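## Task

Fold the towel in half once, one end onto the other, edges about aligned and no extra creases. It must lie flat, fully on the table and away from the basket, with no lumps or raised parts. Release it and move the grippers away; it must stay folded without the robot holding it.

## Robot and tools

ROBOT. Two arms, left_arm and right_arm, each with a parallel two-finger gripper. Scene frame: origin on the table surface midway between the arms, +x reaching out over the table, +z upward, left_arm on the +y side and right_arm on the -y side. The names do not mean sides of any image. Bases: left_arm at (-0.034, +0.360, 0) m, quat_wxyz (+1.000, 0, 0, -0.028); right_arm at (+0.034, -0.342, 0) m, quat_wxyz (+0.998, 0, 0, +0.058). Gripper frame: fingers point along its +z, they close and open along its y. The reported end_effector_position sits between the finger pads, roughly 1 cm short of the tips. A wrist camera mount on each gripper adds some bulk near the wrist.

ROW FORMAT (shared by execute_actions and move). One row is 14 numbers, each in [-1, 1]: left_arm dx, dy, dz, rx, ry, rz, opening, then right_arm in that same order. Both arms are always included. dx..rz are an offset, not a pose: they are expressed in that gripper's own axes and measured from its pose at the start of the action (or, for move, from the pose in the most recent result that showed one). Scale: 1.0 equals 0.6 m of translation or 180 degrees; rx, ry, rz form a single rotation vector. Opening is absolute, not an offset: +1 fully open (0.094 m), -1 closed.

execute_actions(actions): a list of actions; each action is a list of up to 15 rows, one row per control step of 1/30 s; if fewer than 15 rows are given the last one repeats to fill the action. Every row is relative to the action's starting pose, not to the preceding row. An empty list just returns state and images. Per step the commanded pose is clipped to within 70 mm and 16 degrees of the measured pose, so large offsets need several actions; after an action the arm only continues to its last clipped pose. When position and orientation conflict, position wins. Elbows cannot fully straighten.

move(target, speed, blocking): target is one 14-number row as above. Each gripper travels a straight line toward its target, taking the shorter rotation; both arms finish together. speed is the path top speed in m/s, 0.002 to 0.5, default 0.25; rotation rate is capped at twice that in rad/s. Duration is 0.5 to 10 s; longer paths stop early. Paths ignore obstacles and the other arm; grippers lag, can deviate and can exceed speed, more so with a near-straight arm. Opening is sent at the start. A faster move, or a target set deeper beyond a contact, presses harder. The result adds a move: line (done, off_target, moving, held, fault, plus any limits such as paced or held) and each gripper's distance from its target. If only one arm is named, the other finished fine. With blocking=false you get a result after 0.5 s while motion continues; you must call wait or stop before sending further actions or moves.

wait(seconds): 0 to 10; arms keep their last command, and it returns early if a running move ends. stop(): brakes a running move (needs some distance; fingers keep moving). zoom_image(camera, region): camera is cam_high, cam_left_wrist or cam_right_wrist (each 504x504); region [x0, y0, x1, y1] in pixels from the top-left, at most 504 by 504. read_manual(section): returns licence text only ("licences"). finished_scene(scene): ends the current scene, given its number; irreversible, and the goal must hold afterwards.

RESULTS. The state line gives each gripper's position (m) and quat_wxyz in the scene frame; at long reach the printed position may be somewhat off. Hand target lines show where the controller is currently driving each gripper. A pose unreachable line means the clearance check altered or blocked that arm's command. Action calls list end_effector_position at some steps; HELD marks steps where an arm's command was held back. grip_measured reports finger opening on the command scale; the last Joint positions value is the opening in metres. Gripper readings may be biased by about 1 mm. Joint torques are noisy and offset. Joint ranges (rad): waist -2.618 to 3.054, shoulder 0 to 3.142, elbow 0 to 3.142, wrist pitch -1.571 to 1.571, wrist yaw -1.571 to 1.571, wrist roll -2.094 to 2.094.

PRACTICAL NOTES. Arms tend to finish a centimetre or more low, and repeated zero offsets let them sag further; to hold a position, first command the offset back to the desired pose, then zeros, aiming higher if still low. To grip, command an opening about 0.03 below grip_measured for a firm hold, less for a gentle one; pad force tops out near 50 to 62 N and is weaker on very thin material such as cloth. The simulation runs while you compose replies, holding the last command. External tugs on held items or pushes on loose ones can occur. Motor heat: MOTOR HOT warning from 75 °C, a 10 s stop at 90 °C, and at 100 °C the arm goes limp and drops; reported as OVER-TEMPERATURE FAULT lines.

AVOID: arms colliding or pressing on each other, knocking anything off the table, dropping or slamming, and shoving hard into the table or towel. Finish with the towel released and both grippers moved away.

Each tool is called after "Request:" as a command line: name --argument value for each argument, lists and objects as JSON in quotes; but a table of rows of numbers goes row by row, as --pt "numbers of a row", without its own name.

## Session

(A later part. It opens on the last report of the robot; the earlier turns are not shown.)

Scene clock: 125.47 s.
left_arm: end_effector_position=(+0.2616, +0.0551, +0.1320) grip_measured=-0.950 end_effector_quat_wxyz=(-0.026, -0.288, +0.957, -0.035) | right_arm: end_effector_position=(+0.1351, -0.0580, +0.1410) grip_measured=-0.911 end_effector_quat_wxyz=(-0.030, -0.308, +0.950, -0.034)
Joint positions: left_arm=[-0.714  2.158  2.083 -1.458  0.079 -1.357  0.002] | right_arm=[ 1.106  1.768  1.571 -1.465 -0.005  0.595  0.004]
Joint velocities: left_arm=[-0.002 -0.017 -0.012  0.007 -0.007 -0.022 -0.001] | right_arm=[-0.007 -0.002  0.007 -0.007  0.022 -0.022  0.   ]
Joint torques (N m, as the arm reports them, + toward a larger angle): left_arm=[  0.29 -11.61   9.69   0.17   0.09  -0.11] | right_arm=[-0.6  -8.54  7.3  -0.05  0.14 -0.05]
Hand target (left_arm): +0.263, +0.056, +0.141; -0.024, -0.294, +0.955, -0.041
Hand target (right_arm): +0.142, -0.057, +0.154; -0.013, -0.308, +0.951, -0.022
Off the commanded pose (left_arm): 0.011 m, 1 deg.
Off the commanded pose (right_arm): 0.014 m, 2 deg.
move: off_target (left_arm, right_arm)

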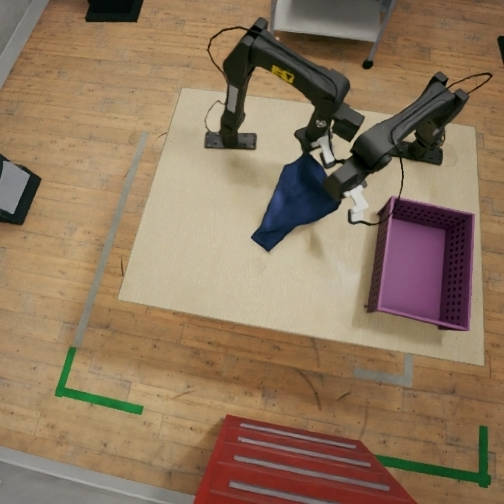

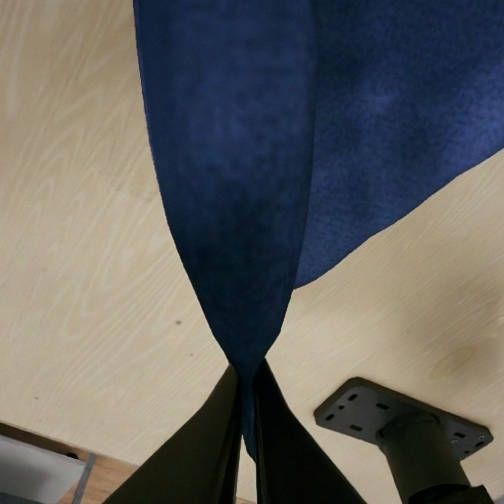

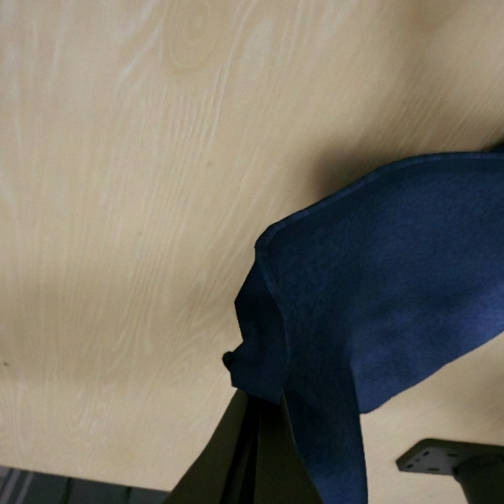

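Request:
move --target '[-0.053,0.025,-0.02,0,0,-0.22,-1,-0.168,-0.178,-0.01,0,0,-0.22,-1]' --speed 0.15

Request:
move --target '[0,0,-0.55,0,0.3,0,-1,0,0,-0.55,0,-0.3,0,-1]' --speed 0.2

Scene clock: 137.00 s.
left_arm: end_effector_position=(+0.2829, +0.0788, +0.1320) grip_measured=-0.950 end_effector_quat_wxyz=(-0.036, -0.588, +0.808, -0.026) | right_arm: end_effector_position=(+0.2592, -0.0815, +0.1439) grip_measured=-0.911 end_effector_quat_wxyz=(-0.033, -0.573, +0.818, -0.021)
Joint positions: left_arm=[-0.638  2.158  2.083 -1.463  0.082 -1.954  0.002] | right_arm=[ 0.751  1.925  1.786 -1.506  0.024 -0.354  0.004]
Joint velocities: left_arm=[ 0.012  0.002 -0.007  0.007 -0.007  0.037  0.001] | right_arm=[ 0.037  0.012 -0.022  0.007 -0.051 -0.051 -0.001]
Joint torques (N m, as the arm reports them, + toward a larger angle): left_arm=[  0.64 -13.09   6.79   0.08   0.09  -0.07] | right_arm=[ 0.46 -8.44  5.04  0.04  0.04  0.08]
Hand target (left_arm): +0.280, +0.086, +0.140; -0.037, -0.595, +0.803, -0.024
Hand target (right_arm): +0.257, -0.081, +0.144; -0.035, -0.573, +0.818, -0.021
Off the commanded pose (left_arm): 0.012 m, 1 deg.
Off the commanded pose (right_arm): 0.021 m, 6 deg.
move: held (right_arm), off_target (left_arm); limits=held; held on 25 of 87 steps (right_arm), including the last (right_arm)
pose unreachable (right arm): on one or more control steps of this call, first in action 0 (counted from 0), this arm could not follow its commanded pose, so it was not sent that pose on those steps. On the call's last step it was still not sent that pose. It may still have moved: this result reports where it is.
cause: the commanded pose would bring a part of the arm too close to another arm (this arm's wrist (the part past joint 4) and the other arm's wrist (the part past joint 4)).

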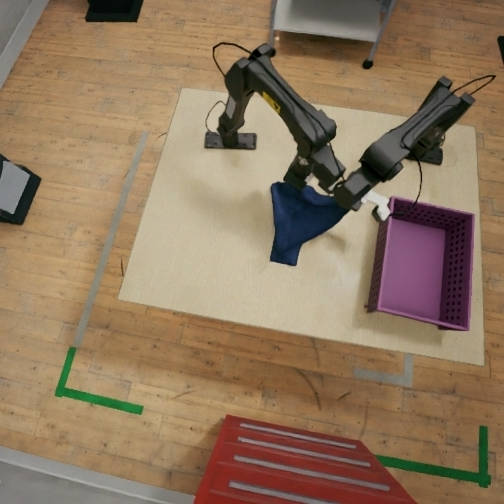

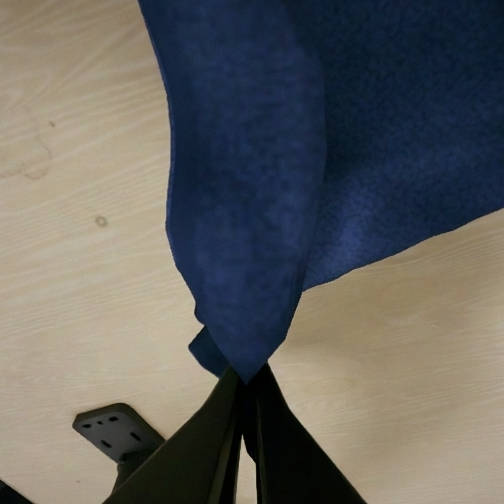

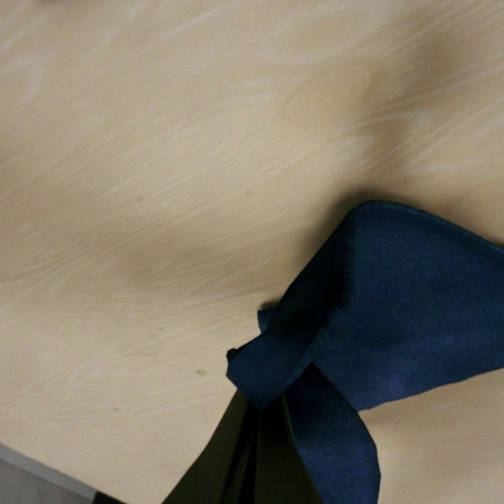

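Scene clock: 140.13 s.
left_arm: end_effector_position=(+0.2922, +0.1038, +0.4555) grip_measured=-0.951 end_effector_quat_wxyz=(-0.380, -0.492, +0.625, -0.472) | right_arm: end_effector_position=(+0.2675, -0.0527, +0.4726) grip_measured=-0.911 end_effector_quat_wxyz=(+0.405, -0.501, +0.719, +0.262)
Joint positions: left_arm=[-0.199  2.065  2.773 -1.561  1.208 -2.096  0.002] | right_arm=[ 0.583  1.777  2.702 -1.544 -0.403 -0.308  0.004]
Joint velocities: left_arm=[-0.002 -0.007  0.017 -0.007 -0.007  0.022  0.001] | right_arm=[-0.017 -0.007 -0.007  0.037 -0.022  0.051  0.   ]
Joint torques (N m, as the arm reports them, + toward a larger angle): left_arm=[ 1.16 -7.91  6.6   0.98  0.57 -0.08] | right_arm=[-1.08 -4.21  5.47  1.36 -0.2   0.09]
Hand target (left_arm): +0.294, +0.108, +0.457; -0.387, -0.494, +0.618, -0.473
Hand target (right_arm): +0.270, -0.055, +0.474; +0.405, -0.495, +0.722, +0.264
Off the commanded pose (left_arm): 0.006 m, 23 deg; orientation clipped at the last step of the last action.
Off the commanded pose (right_arm): 0.005 m, 8 deg.
joint sent to its limit (left arm) — the command would take joint 4 (wrist pitch) past its lower limit and joint 6 (wrist roll) past its lower limit, so those joints were sent only as far as their limits.
joint sent to its limit (right arm) — the command would take joint 4 (wrist pitch) past its lower limit, so that joint was sent only as far as its limit.
move: off_target (left_arm, right_arm); limits=paced

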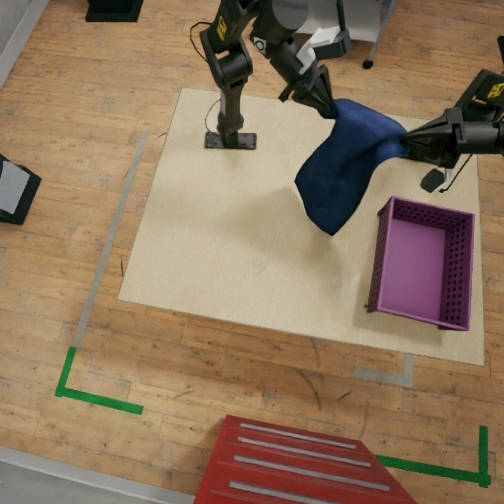

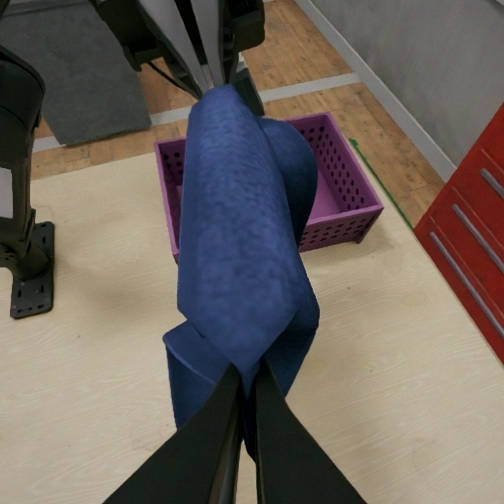

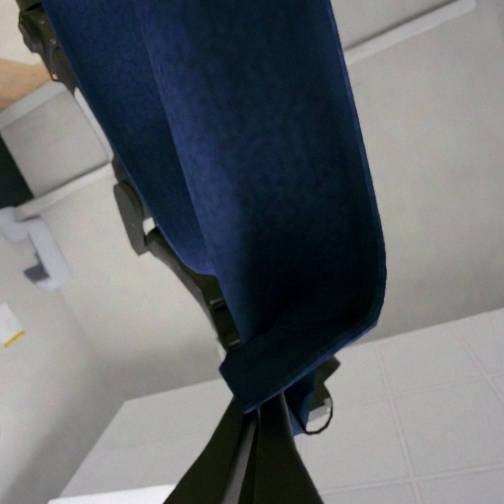

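Request:
move --target '[-0.062,-0.123,0.007,0,0,0,-1,0.037,-0.173,0.062,0,0,0,-1]' --speed 0.15

Request:
move --target '[-0.27,0.405,0.1,0,-0.12,0,-1,0.367,0.32,0.09,0,0.1,0,-1]' --speed 0.15

Scene clock: 159.67 s.
left_arm: end_effector_position=(+0.3706, +0.0967, +0.4265) grip_measured=-0.951 end_effector_quat_wxyz=(-0.354, -0.452, +0.632, -0.521) | right_arm: end_effector_position=(+0.3683, -0.0674, +0.4400) grip_measured=-0.911 end_effector_quat_wxyz=(+0.413, -0.504, +0.712, +0.260)
Joint positions: left_arm=[-0.165  2.249  2.834 -1.301  1.25  -2.098  0.002] | right_arm=[ 0.332  1.967  2.755 -1.477 -0.604 -0.492  0.004]
Joint velocities: left_arm=[-0.002  0.007 -0.007 -0.051  0.007 -0.022  0.   ] | right_arm=[-0.012 -0.012  0.032 -0.007  0.007  0.037 -0.   ]
Joint torques (N m, as the arm reports them, + toward a larger angle): left_arm=[  1.3  -10.84   8.22   1.25   0.45  -0.05] | right_arm=[-1.1  -6.02  5.94  1.19 -0.28  0.  ]
Hand target (left_arm): +0.372, +0.103, +0.435; -0.344, -0.444, +0.632, -0.534
Hand target (right_arm): +0.372, -0.072, +0.437; +0.408, -0.501, +0.718, +0.260
Off the commanded pose (left_arm): 0.012 m, 8 deg.
Off the commanded pose (right_arm): 0.007 m, 1 deg.
elbow stopped short (left arm): the move would have taken joint 3 (elbow) straighter than the controller allows; a more bent joint 3 avoids this.
joint sent to its limit (left arm) — the command would take joint 6 (wrist roll) past its lower limit, so that joint was sent only as far as its limit.
move: off_target (left_arm)

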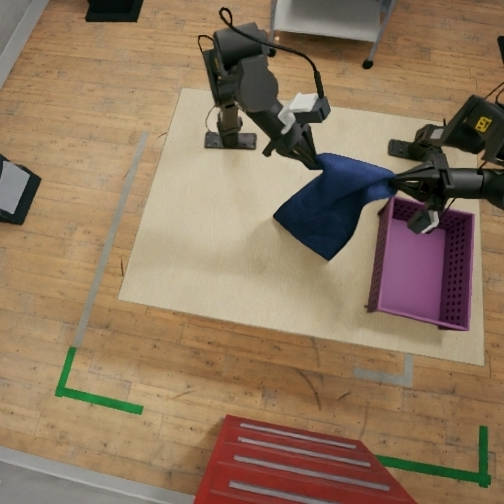

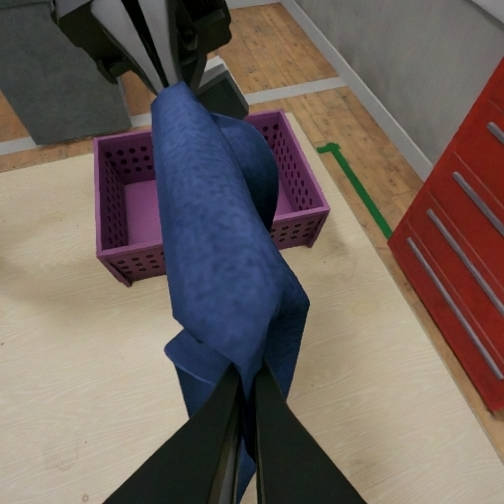

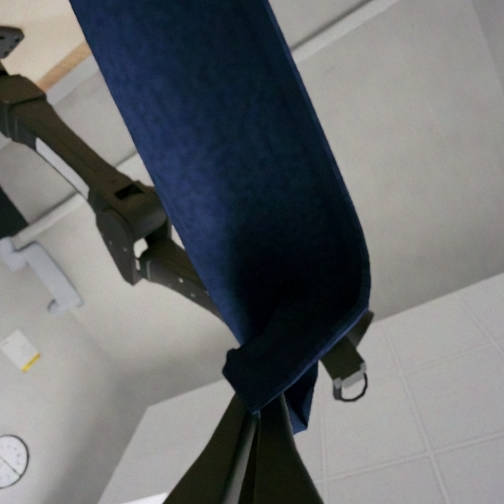

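Scene clock: 162.27 s.
left_arm: end_effector_position=(+0.2040, +0.0853, +0.1734) grip_measured=-0.951 end_effector_quat_wxyz=(-0.236, -0.529, +0.708, -0.405) | right_arm: end_effector_position=(+0.1769, -0.0659, +0.2141) grip_measured=-0.911 end_effector_quat_wxyz=(+0.289, -0.537, +0.771, +0.181)
Joint positions: left_arm=[-0.473  1.347  0.908 -0.407  0.724 -2.098  0.002] | right_arm=[ 0.929  1.118  1.073 -0.834 -0.078 -0.144  0.004]
Joint velocities: left_arm=[ 0.002 -0.032  0.007  0.007 -0.007 -0.022  0.   ] | right_arm=[-0.007 -0.007  0.012  0.037  0.022 -0.037  0.001]
Joint torques (N m, as the arm reports them, + toward a larger angle): left_arm=[-0.7  -6.97  7.1   1.38  0.29 -0.02] | right_arm=[ 0.89 -4.56  4.98  1.31  0.05  0.09]
Hand target (left_arm): +0.201, +0.084, +0.180; -0.231, -0.520, +0.709, -0.416
Hand target (right_arm): +0.173, -0.069, +0.216; +0.296, -0.537, +0.769, +0.182
Off the commanded pose (left_arm): 0.011 m, 4 deg.
Off the commanded pose (right_arm): 0.004 m, 1 deg.
joint sent to its limit (left arm) — the command would take joint 6 (wrist roll) past its lower limit, so that joint was sent only as far as its limit.
move: off_target (left_arm)

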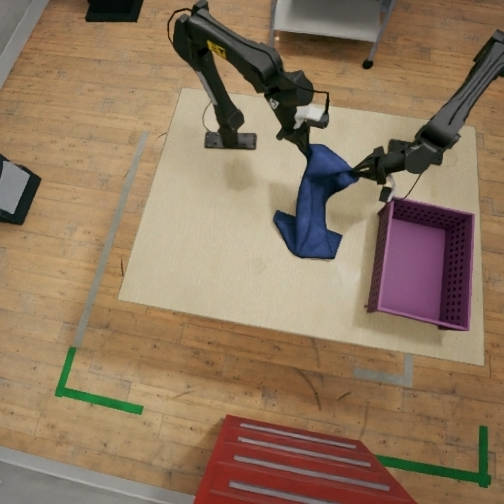

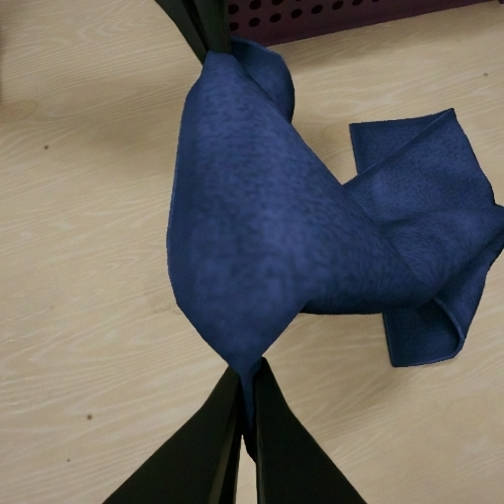

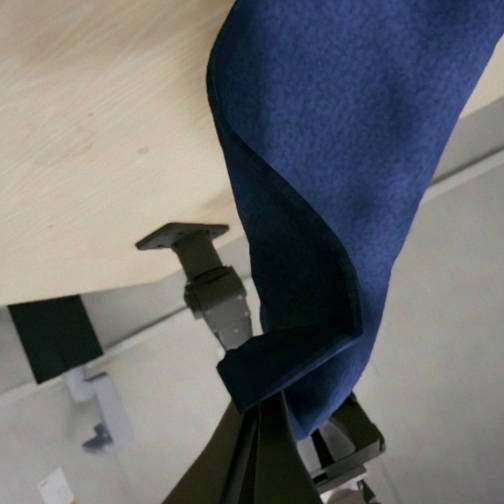

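Request:
move --target '[0.409,-0.043,-0.303,0,0.12,0,-1,-0.242,0.055,-0.355,0,-0.1,0,-1]' --speed 0.2

Scene clock: 177.40 s.
left_arm: end_effector_position=(+0.1315, +0.0960, +0.4652) grip_measured=-0.951 end_effector_quat_wxyz=(-0.359, -0.416, +0.692, -0.468) | right_arm: end_effector_position=(+0.1309, -0.0689, +0.4688) grip_measured=-0.911 end_effector_quat_wxyz=(+0.405, -0.503, +0.714, +0.271)
Joint positions: left_arm=[-0.425  1.436  2.025 -1.315  1.095 -2.1    0.002] | right_arm=[ 1.136  1.345  2.194 -1.402  0.042  0.     0.004]
Joint velocities: left_arm=[-0.032 -0.002  0.022 -0.022 -0.007 -0.037 -0.001] | right_arm=[-0.017 -0.007  0.007 -0.051  0.022  0.007 -0.002]
Joint torques (N m, as the arm reports them, + toward a larger angle): left_arm=[ 1.17 -3.06  8.47  1.02  0.56  0.  ] | right_arm=[ 0.73 -1.39  6.11  1.33  0.18  0.1 ]
Hand target (left_arm): +0.130, +0.099, +0.470; -0.365, -0.416, +0.688, -0.469
Hand target (right_arm): +0.130, -0.073, +0.470; +0.405, -0.502, +0.717, +0.265
Off the commanded pose (left_arm): 0.006 m, 7 deg.
Off the commanded pose (right_arm): 0.006 m, 1 deg.
joint sent to its limit (left arm) — the command would take joint 6 (wrist roll) past its lower limit, so that joint was sent only as far as its limit.
move: off_target (left_arm)

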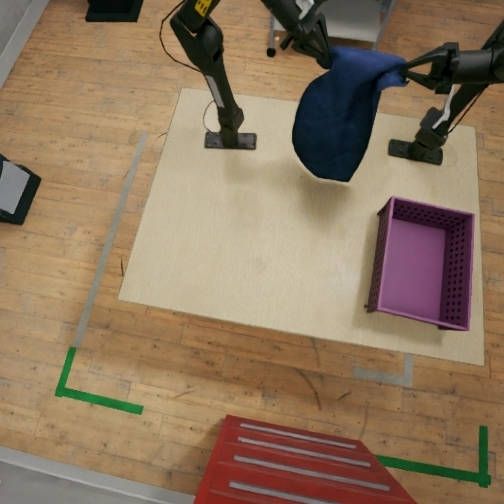

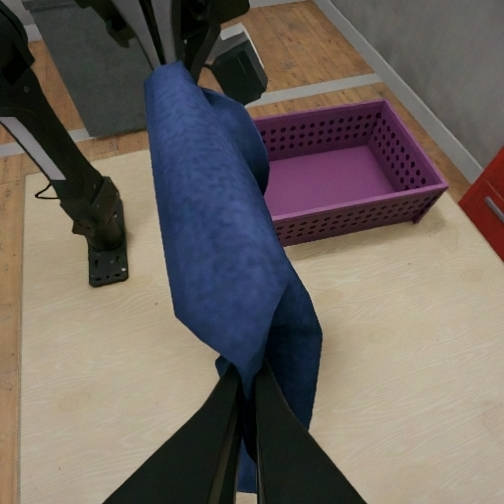

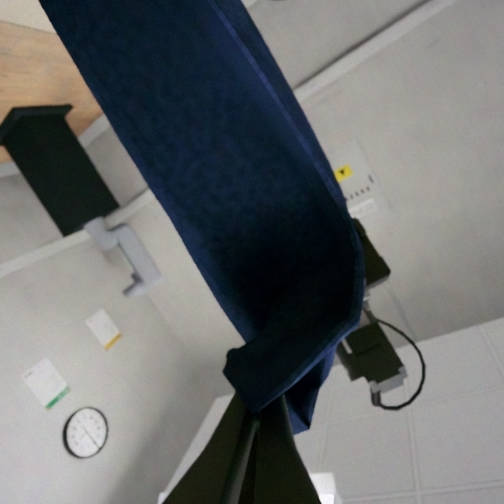

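Request:
move --target '[-0.533,-0.27,0.073,0,-0.15,0,-1,0.265,-0.413,0.348,0,0.12,0,-1]' --speed 0.15

Scene clock: 186.77 s.
left_arm: end_effector_position=(+0.3948, +0.0881, +0.2203) grip_measured=-0.951 end_effector_quat_wxyz=(-0.199, -0.519, +0.756, -0.346) | right_arm: end_effector_position=(+0.3957, -0.0696, +0.2238) grip_measured=-0.911 end_effector_quat_wxyz=(+0.258, -0.547, +0.779, +0.165)
Joint positions: left_arm=[-0.273  2.186  2.237 -1.218  0.736 -1.691  0.002] | right_arm=[ 0.381  1.827  1.812 -1.048 -0.377 -0.628  0.004]
Joint velocities: left_arm=[-0.002  0.002 -0.002  0.022 -0.037  0.007  0.001] | right_arm=[-0.012  0.002 -0.012 -0.022 -0.022 -0.037  0.001]
Joint torques (N m, as the arm reports them, + toward a larger angle): left_arm=[  0.71 -11.46  10.14   0.87   0.36   0.12] | right_arm=[-0.66 -7.65  7.99  1.   -0.22 -0.02]
Hand target (left_arm): +0.400, +0.091, +0.227; -0.187, -0.513, +0.758, -0.356
Hand target (right_arm): +0.402, -0.070, +0.230; +0.267, -0.546, +0.777, +0.165
Off the commanded pose (left_arm): 0.011 m, 2 deg.
Off the commanded pose (right_arm): 0.008 m, 1 deg.
move: off_target (left_arm)

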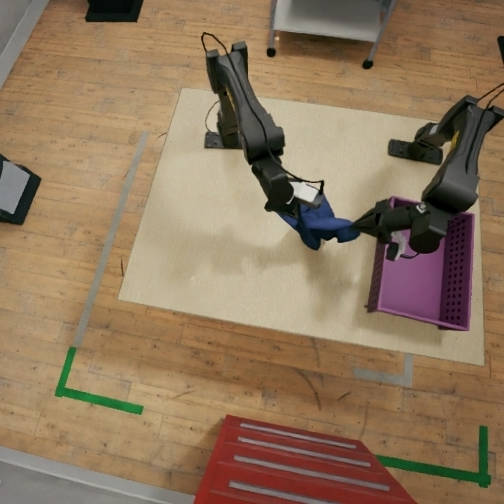

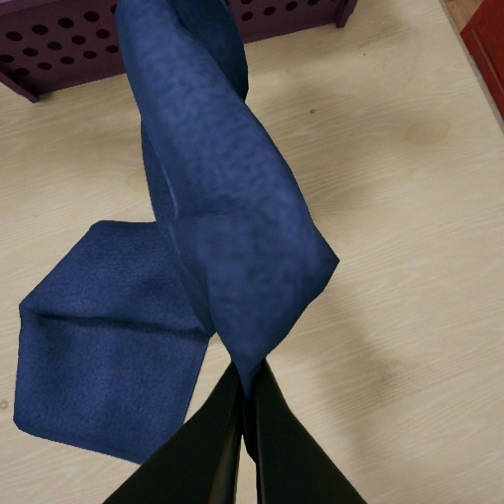

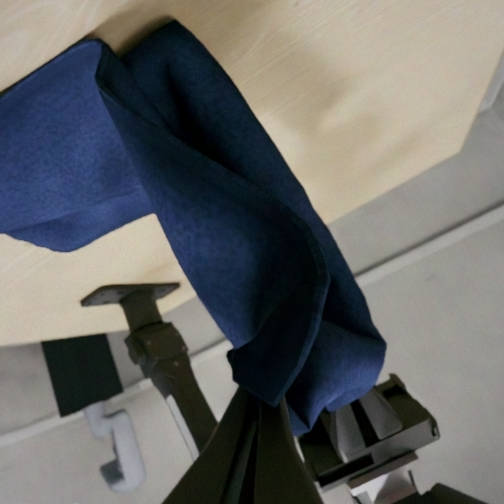

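Request:
move --target '[0.06,0.708,0.147,0,-0.08,0,-1,0.368,0.62,0.065,0,0,0,-1]' --speed 0.2

Scene clock: 199.33 s.
left_arm: end_effector_position=(+0.0026, +0.0873, +0.0523) grip_measured=-0.950 end_effector_quat_wxyz=(-0.201, -0.362, +0.873, -0.257) | right_arm: end_effector_position=(-0.0100, -0.0824, +0.0674) grip_measured=-0.911 end_effector_quat_wxyz=(+0.250, -0.536, +0.781, +0.200)
Joint positions: left_arm=[-1.146  1.157  0.473 -0.324  0.376 -2.099  0.002] | right_arm=[ 1.901  1.102  0.523 -0.478  0.422  0.701  0.004]
Joint velocities: left_arm=[-0.022  0.007  0.007 -0.051 -0.037  0.051  0.   ] | right_arm=[ 0.012 -0.007 -0.002  0.007 -0.022 -0.007  0.   ]
Joint torques (N m, as the arm reports them, + toward a larger angle): left_arm=[-1.04 -4.25  5.51  0.92  0.08 -0.02] | right_arm=[ 1.05 -0.88  5.28  0.76  0.31  0.08]
Hand target (left_arm): -0.001, +0.096, +0.047; -0.195, -0.363, +0.877, -0.247
Hand target (right_arm): -0.007, -0.091, +0.057; +0.251, -0.545, +0.781, +0.174
Off the commanded pose (left_arm): 0.011 m, 28 deg; orientation clipped at the last step of the last action.
Off the commanded pose (right_arm): 0.016 m, 4 deg.
joint sent to its limit (left arm) — the command would take joint 6 (wrist roll) past its lower limit, so that joint was sent only as far as its limit.
move: off_target (left_arm, right_arm); limits=paced

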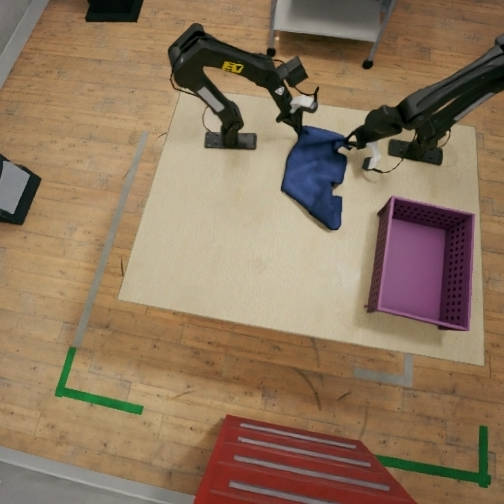

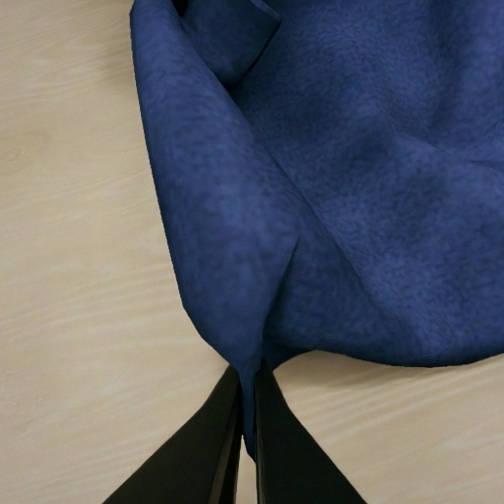

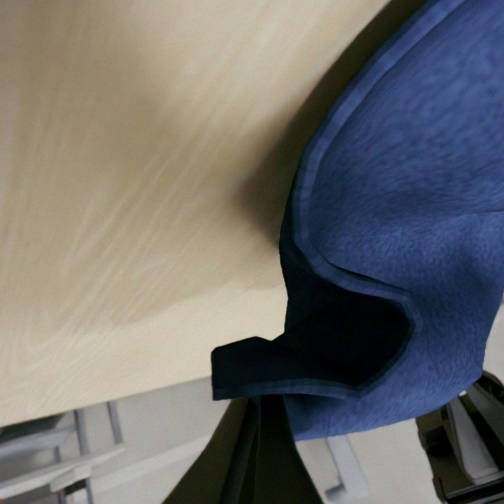

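Release and look.

Request:
execute_actions --actions '[[[0,0,0,0,0,0,0.2,0,0,0,0,0,0,0.2]],[[0,0,-0.12,0,0,0,0.2,0,0,-0.12,0,0,0,0.2]],[[0,0,-0.08,0,0,0,0.2,0,0,-0.08,0,0,0,0.2]],[[0,0,0,0,0,0,0.2,0,0,0,0,0,0,0.2]]]'

Request:
zoom_image --camera "cam_high" --region '[230,100,390,260]'

Scene clock: 209.87 s.
left_arm: end_effector_position=(+0.0264, +0.1513, +0.1303) grip_measured=+0.197 end_effector_quat_wxyz=(-0.196, -0.378, +0.867, -0.259) | right_arm: end_effector_position=(-0.0383, -0.1446, +0.1452) grip_measured=+0.197 end_effector_quat_wxyz=(+0.230, -0.548, +0.779, +0.201)
Joint positions: left_arm=[-0.825  0.881  0.69  -0.944  0.513 -1.82   0.056] | right_arm=[ 2.239  0.927  0.791 -1.079  0.521  1.034  0.056]
Joint velocities: left_arm=[ 0.007 -0.017 -0.022 -0.022 -0.066  0.007 -0.001] | right_arm=[-0.017 -0.007 -0.012  0.037 -0.037 -0.081  0.   ]
Joint torques (N m, as the arm reports them, + toward a larger angle): left_arm=[-0.03 -0.36  7.99  0.96  0.26 -0.03] | right_arm=[-0.01 -0.89  6.01  0.77  0.27  0.04]
Hand target (left_arm): +0.027, +0.151, +0.130; -0.196, -0.378, +0.867, -0.259
Hand target (right_arm): -0.038, -0.145, +0.145; +0.231, -0.548, +0.779, +0.201
Off the commanded pose (left_arm): 0.000 m, 0 deg.
Off the commanded pose (right_arm): 0.000 m, 0 deg.
Step readings (end_effector_position; steps 1 to 15: 1st action; 16 to 30: 2nd action; 31 to 45: 3rd action; 46 to 60: 4th action):
0: left_arm (+0.0026, +0.0872, +0.0523) | right_arm (-0.0099, -0.0824, +0.0674)
1: left_arm (+0.0027, +0.0869, +0.0525) | right_arm (-0.0100, -0.0821, +0.0676)
2: left_arm (+0.0027, +0.0869, +0.0525) | right_arm (-0.0101, -0.0820, +0.0676)
4: left_arm (+0.0027, +0.0869, +0.0525) | right_arm (-0.0101, -0.0820, +0.0676)
8: left_arm (+0.0027, +0.0869, +0.0525) | right_arm (-0.0101, -0.0820, +0.0676)
15: left_arm (+0.0027, +0.0869, +0.0525) | right_arm (-0.0101, -0.0820, +0.0676)
16: left_arm (+0.0033, +0.0894, +0.0555) | right_arm (-0.0110, -0.0850, +0.0702)
17: left_arm (+0.0069, +0.0957, +0.0615) | right_arm (-0.0151, -0.0911, +0.0758)
19: left_arm (+0.0167, +0.1027, +0.0810) | right_arm (-0.0263, -0.0972, +0.0956)
23: left_arm (+0.0256, +0.1082, +0.1086) | right_arm (-0.0363, -0.1029, +0.1229)
30: left_arm (+0.0175, +0.1246, +0.1016) | right_arm (-0.0275, -0.1188, +0.1169)
31: left_arm (+0.0174, +0.1277, +0.1031) | right_arm (-0.0275, -0.1221, +0.1183)
32: left_arm (+0.0204, +0.1328, +0.1067) | right_arm (-0.0309, -0.1271, +0.1220)
34: left_arm (+0.0288, +0.1377, +0.1200) | right_arm (-0.0405, -0.1314, +0.1354)
38: left_arm (+0.0341, +0.1419, +0.1348) | right_arm (-0.0459, -0.1361, +0.1487)
45: left_arm (+0.0266, +0.1511, +0.1304) | right_arm (-0.0381, -0.1446, +0.1453)
46: left_arm (+0.0263, +0.1513, +0.1303) | right_arm (-0.0381, -0.1447, +0.1452)
47: left_arm (+0.0264, +0.1513, +0.1303) | right_arm (-0.0382, -0.1447, +0.1452)
49: left_arm (+0.0264, +0.1513, +0.1303) | right_arm (-0.0383, -0.1446, +0.1452)
53: left_arm (+0.0264, +0.1513, +0.1303) | right_arm (-0.0383, -0.1446, +0.1452)
60: end_effector_position above

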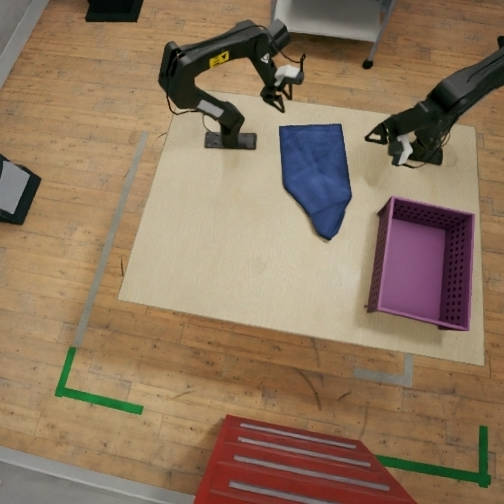

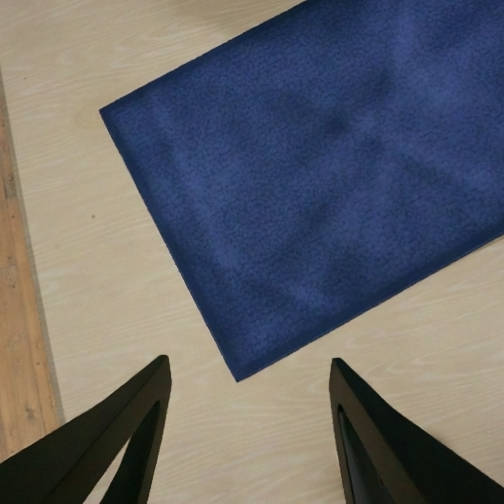

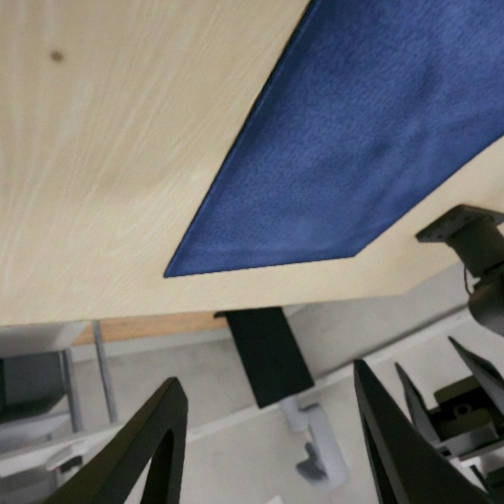

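Region (230, 100, 390, 260) of cam_high's 504x504 image, scaled by 3.150, with more detail than that image has.

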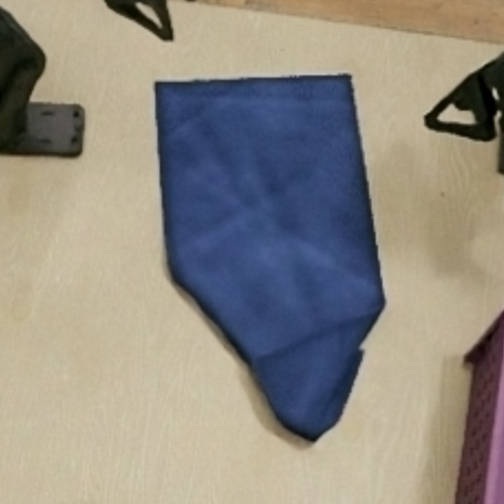

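Request:
move --target '[-0.1,-0.1,0,-0.173,-0.131,0.252,0.2,-0.1,-0.2,0,0.138,0.158,0.377,0.2]' --speed 0.3

Scene clock: 219.60 s.
left_arm: end_effector_position=(+0.1074, +0.1523, +0.1146) grip_measured=+0.197 end_effector_quat_wxyz=(-0.005, -0.007, +1.000, -0.004) | right_arm: end_effector_position=(+0.0914, -0.1376, +0.1712) grip_measured=+0.197 end_effector_quat_wxyz=(+0.014, -0.008, +1.000, +0.006)
Joint positions: left_arm=[-0.913  1.492  1.178 -1.255  0.013 -0.983  0.056] | right_arm=[ 1.196  1.337  1.273 -1.487  0.024  1.297  0.056]
Joint velocities: left_arm=[-0.002 -0.007 -0.012 -0.022 -0.007  0.007 -0.   ] | right_arm=[ 0.012  0.002 -0.007  0.007  0.051  0.022 -0.   ]
Joint torques (N m, as the arm reports them, + toward a larger angle): left_arm=[-1.02 -4.41  9.77  0.1  -0.13  0.09] | right_arm=[-0.74 -2.23  7.27  0.09  0.    0.09]
Hand target (left_arm): +0.110, +0.150, +0.119; +0.003, +0.003, +1.000, +0.000
Hand target (right_arm): +0.094, -0.136, +0.174; +0.011, +0.001, +1.000, +0.003
Off the commanded pose (left_arm): 0.004 m, 1 deg.
Off the commanded pose (right_arm): 0.002 m, 2 deg.
move: done

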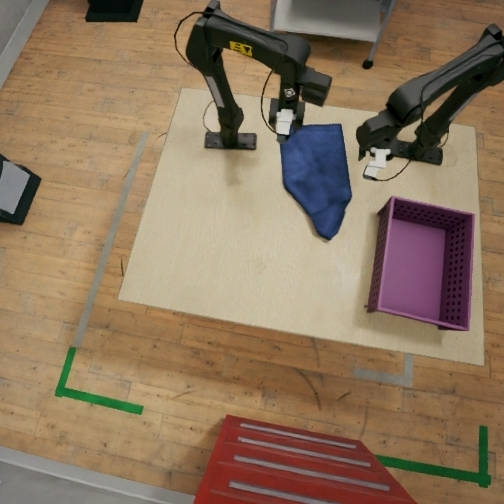

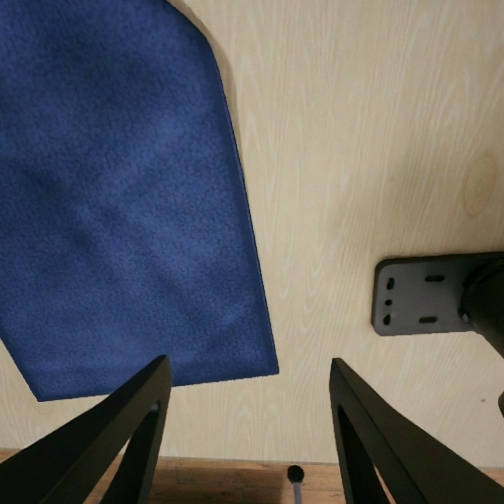

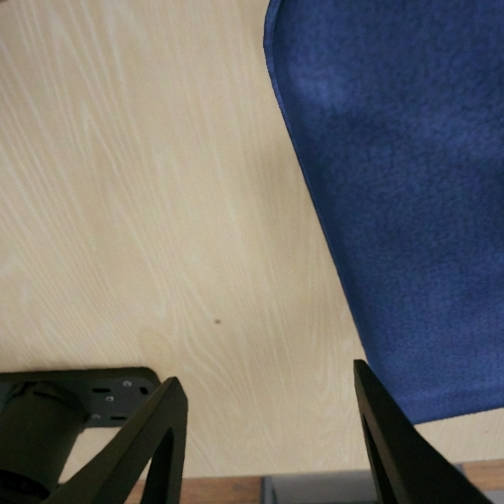

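Request:
move --target '[-0.11,-0.05,0.105,0,0,0,0.2,-0.185,0.04,0.2,0,0.009,0,0.2]'

Scene clock: 224.03 s.
left_arm: end_effector_position=(+0.1617, +0.1293, +0.0480) grip_measured=+0.197 end_effector_quat_wxyz=(-0.017, -0.007, +1.000, +0.010) | right_arm: end_effector_position=(+0.2063, -0.1078, +0.0612) grip_measured=+0.197 end_effector_quat_wxyz=(+0.010, -0.008, +1.000, +0.010)
Joint positions: left_arm=[-0.807  1.773  1.206 -1.042  0.013 -0.877  0.056] | right_arm=[ 0.819  1.653  1.123 -1.013  0.004  0.919  0.056]
Joint velocities: left_arm=[ 0.002  0.007 -0.002  0.081  0.007  0.051 -0.001] | right_arm=[ 0.022  0.002 -0.022  0.037 -0.022  0.007 -0.001]
Joint torques (N m, as the arm reports them, + toward a larger angle): left_arm=[ 0.75 -6.95  9.37  0.3   0.03  0.06] | right_arm=[-0.52 -5.47  4.29  0.33 -0.04  0.  ]
Hand target (left_arm): +0.172, +0.122, +0.052; -0.006, -0.007, +1.000, -0.003
Hand target (right_arm): +0.205, -0.112, +0.055; +0.003, -0.008, +1.000, +0.004
Off the commanded pose (left_arm): 0.014 m, 2 deg.
Off the commanded pose (right_arm): 0.007 m, 1 deg.
move: off_target (left_arm)

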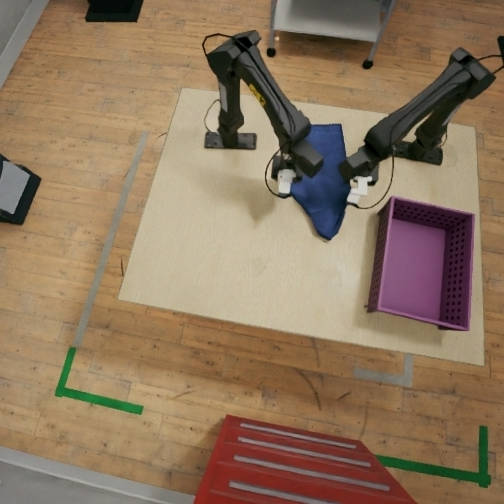

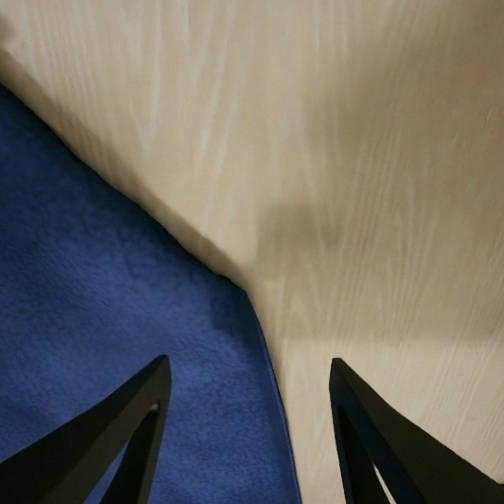

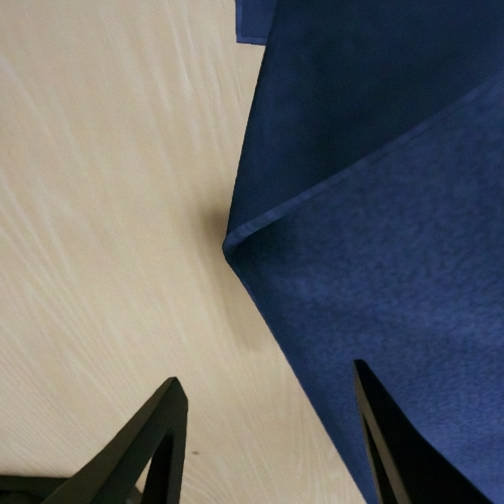

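Request:
execute_actions --actions '[[[0,-0.025,0,0.006,-0.01,0,0.2,0.02,-0.015,0.015,0.006,0.006,0,0.2]],[[0,0,0.1,0,0,0,0.2,0,0,0.1,0,0,0,0.2]],[[0,0,0.03,0,0,0,-1,0,0,0.03,0,0,0,-1]],[[0,0,0.0,0,0,0,-1,0,0,0,0,0,0,-1]],[[0,0,-0.1,0,0,0,-1,0,0,-0.1,0,0,0,-1]]]'

Request:
move --target '[-0.15,0,-0.4,0,-0.2,0,-1,-0.1,0,-0.4,0,-0.2,0,-1]' --speed 0.2

Scene clock: 236.03 s.
left_arm: end_effector_position=(+0.1631, +0.0989, +0.0703) grip_measured=-0.949 end_effector_quat_wxyz=(+0.003, -0.006, +0.998, -0.063) | right_arm: end_effector_position=(+0.2050, -0.0968, +0.0705) grip_measured=-0.964 end_effector_quat_wxyz=(+0.017, -0.006, +0.998, +0.055)
Joint positions: left_arm=[-0.831  1.712  1.22  -0.976  0.075 -0.903  0.002] | right_arm=[ 0.819  1.602  1.1   -0.962 -0.039  0.924  0.002]
Joint velocities: left_arm=[-0.007 -0.007  0.017 -0.037 -0.051  0.007  0.   ] | right_arm=[-0.017 -0.002 -0.012 -0.051  0.007 -0.007  0.   ]
Joint torques (N m, as the arm reports them, + toward a larger angle): left_arm=[ 0.84 -7.65  8.62  0.13  0.06  0.09] | right_arm=[-0.46 -6.1   6.57  0.12  0.07 -0.01]
Hand target (left_arm): +0.164, +0.105, +0.074; -0.001, -0.006, +0.999, -0.054
Hand target (right_arm): +0.205, -0.102, +0.075; +0.015, -0.006, +0.999, +0.046
Off the commanded pose (left_arm): 0.007 m, 1 deg.
Off the commanded pose (right_arm): 0.007 m, 1 deg.
Step readings (end_effector_position; steps 1 to 15: 1st action; 16 to 30: 2nd action; 31 to 45: 3rd action; 46 to 60: 4th action; 61 to 75: 5th action):
0: left_arm (+0.1617, +0.1292, +0.0480) | right_arm (+0.2064, -0.1074, +0.0613)
1: left_arm (+0.1615, +0.1286, +0.0480) | right_arm (+0.2062, -0.1078, +0.0602)
2: left_arm (+0.1607, +0.1273, +0.0480) | right_arm (+0.2053, -0.1089, +0.0586)
4: left_arm (+0.1582, +0.1238, +0.0479) | right_arm (+0.2022, -0.1132, +0.0545)
8: left_arm (+0.1564, +0.1210, +0.0479) | right_arm (+0.2003, -0.1158, +0.0521)
15: left_arm (+0.1567, +0.1207, +0.0479) | right_arm (+0.2003, -0.1158, +0.0521)
16: left_arm (+0.1570, +0.1203, +0.0430) | right_arm (+0.2008, -0.1150, +0.0477)
17: left_arm (+0.1575, +0.1197, +0.0353) | right_arm (+0.2015, -0.1142, +0.0402)
19: left_arm (+0.1511, +0.1276, +0.0134) | right_arm (+0.1962, -0.1214, +0.0196)
23: left_arm (+0.1575, +0.1175, +0.0118) | right_arm (+0.2000, -0.1128, +0.0139)
30: left_arm (+0.1586, +0.1153, +0.0121) | right_arm (+0.2012, -0.1110, +0.0140)
31: left_arm (+0.1587, +0.1143, +0.0122) | right_arm (+0.2012, -0.1099, +0.0140)
32: left_arm (+0.1596, +0.1100, +0.0123) | right_arm (+0.2026, -0.1060, +0.0142)
34: left_arm (+0.1621, +0.1022, +0.0128) | right_arm (+0.2057, -0.0997, +0.0147)
38: left_arm (+0.1633, +0.0988, +0.0131) | right_arm (+0.2069, -0.0971, +0.0149)
45: left_arm (+0.1633, +0.0988, +0.0131) | right_arm (+0.2069, -0.0971, +0.0149)
46: left_arm (+0.1630, +0.0982, +0.0139) | right_arm (+0.2066, -0.0970, +0.0150)
47: left_arm (+0.1630, +0.0979, +0.0146) | right_arm (+0.2066, -0.0969, +0.0150)
49: left_arm (+0.1631, +0.0977, +0.0148) | right_arm (+0.2066, -0.0969, +0.0150)
53: left_arm (+0.1631, +0.0976, +0.0148) | right_arm (+0.2066, -0.0969, +0.0150)
60: left_arm (+0.1631, +0.0976, +0.0148) | right_arm (+0.2066, -0.0969, +0.0150)
61: left_arm (+0.1629, +0.0979, +0.0192) | right_arm (+0.2061, -0.0974, +0.0193)
62: left_arm (+0.1619, +0.0986, +0.0261) | right_arm (+0.2047, -0.0983, +0.0263)
64: left_arm (+0.1646, +0.0953, +0.0458) | right_arm (+0.2072, -0.0940, +0.0465)
68: left_arm (+0.1687, +0.0920, +0.0706) | right_arm (+0.2109, -0.0890, +0.0709)
75: end_effector_position above

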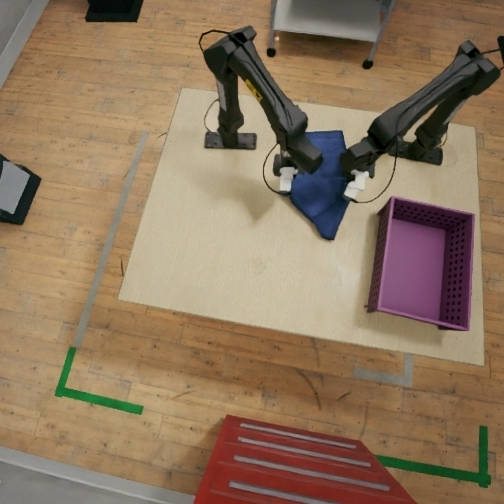

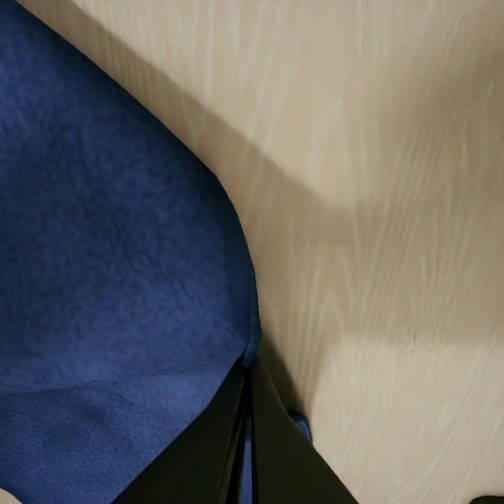

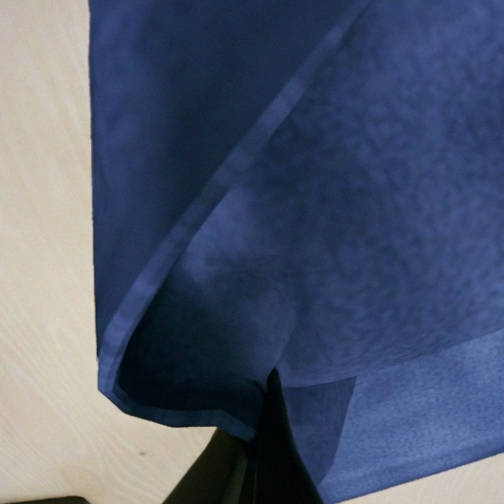

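Scene clock: 238.03 s.
left_arm: end_effector_position=(+0.2482, +0.1120, +0.3070) grip_measured=-0.949 end_effector_quat_wxyz=(+0.302, -0.019, +0.948, -0.102) | right_arm: end_effector_position=(+0.2589, -0.1035, +0.3089) grip_measured=-0.964 end_effector_quat_wxyz=(+0.315, +0.013, +0.944, +0.095)
Joint positions: left_arm=[-0.825  1.586  1.867 -1.286 -0.336 -0.823  0.002] | right_arm=[ 0.932  1.448  1.745 -1.351  0.447  0.956  0.002]
Joint velocities: left_arm=[-0.002 -0.022  0.002 -0.081 -0.095 -0.007 -0.   ] | right_arm=[-0.022 -0.017  0.002 -0.007  0.007 -0.007  0.   ]
Joint torques (N m, as the arm reports them, + toward a larger angle): left_arm=[ 1.44 -5.61  9.44  0.65 -0.69  0.11] | right_arm=[ 0.3  -4.27  7.09  0.39  0.71 -0.03]
Hand target (left_arm): +0.253, +0.133, +0.309; +0.311, -0.027, +0.948, -0.061
Hand target (right_arm): +0.259, -0.120, +0.312; +0.324, +0.009, +0.944, +0.058
Off the commanded pose (left_arm): 0.019 m, 5 deg.
Off the commanded pose (right_arm): 0.019 m, 5 deg.
move: off_target (left_arm, right_arm)

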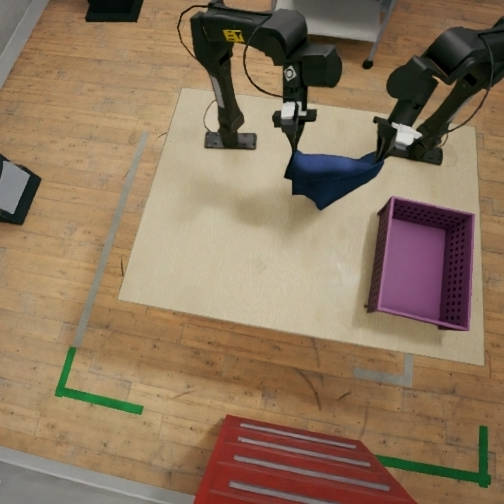

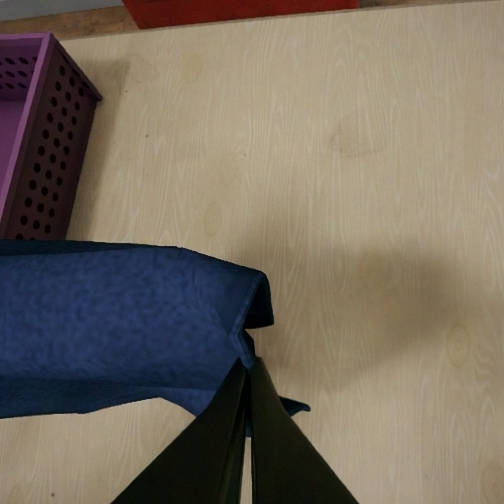

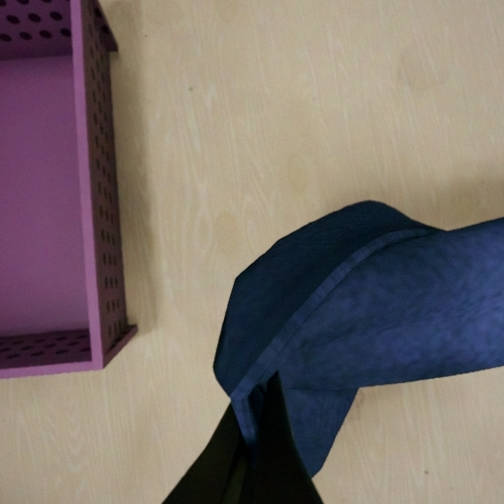

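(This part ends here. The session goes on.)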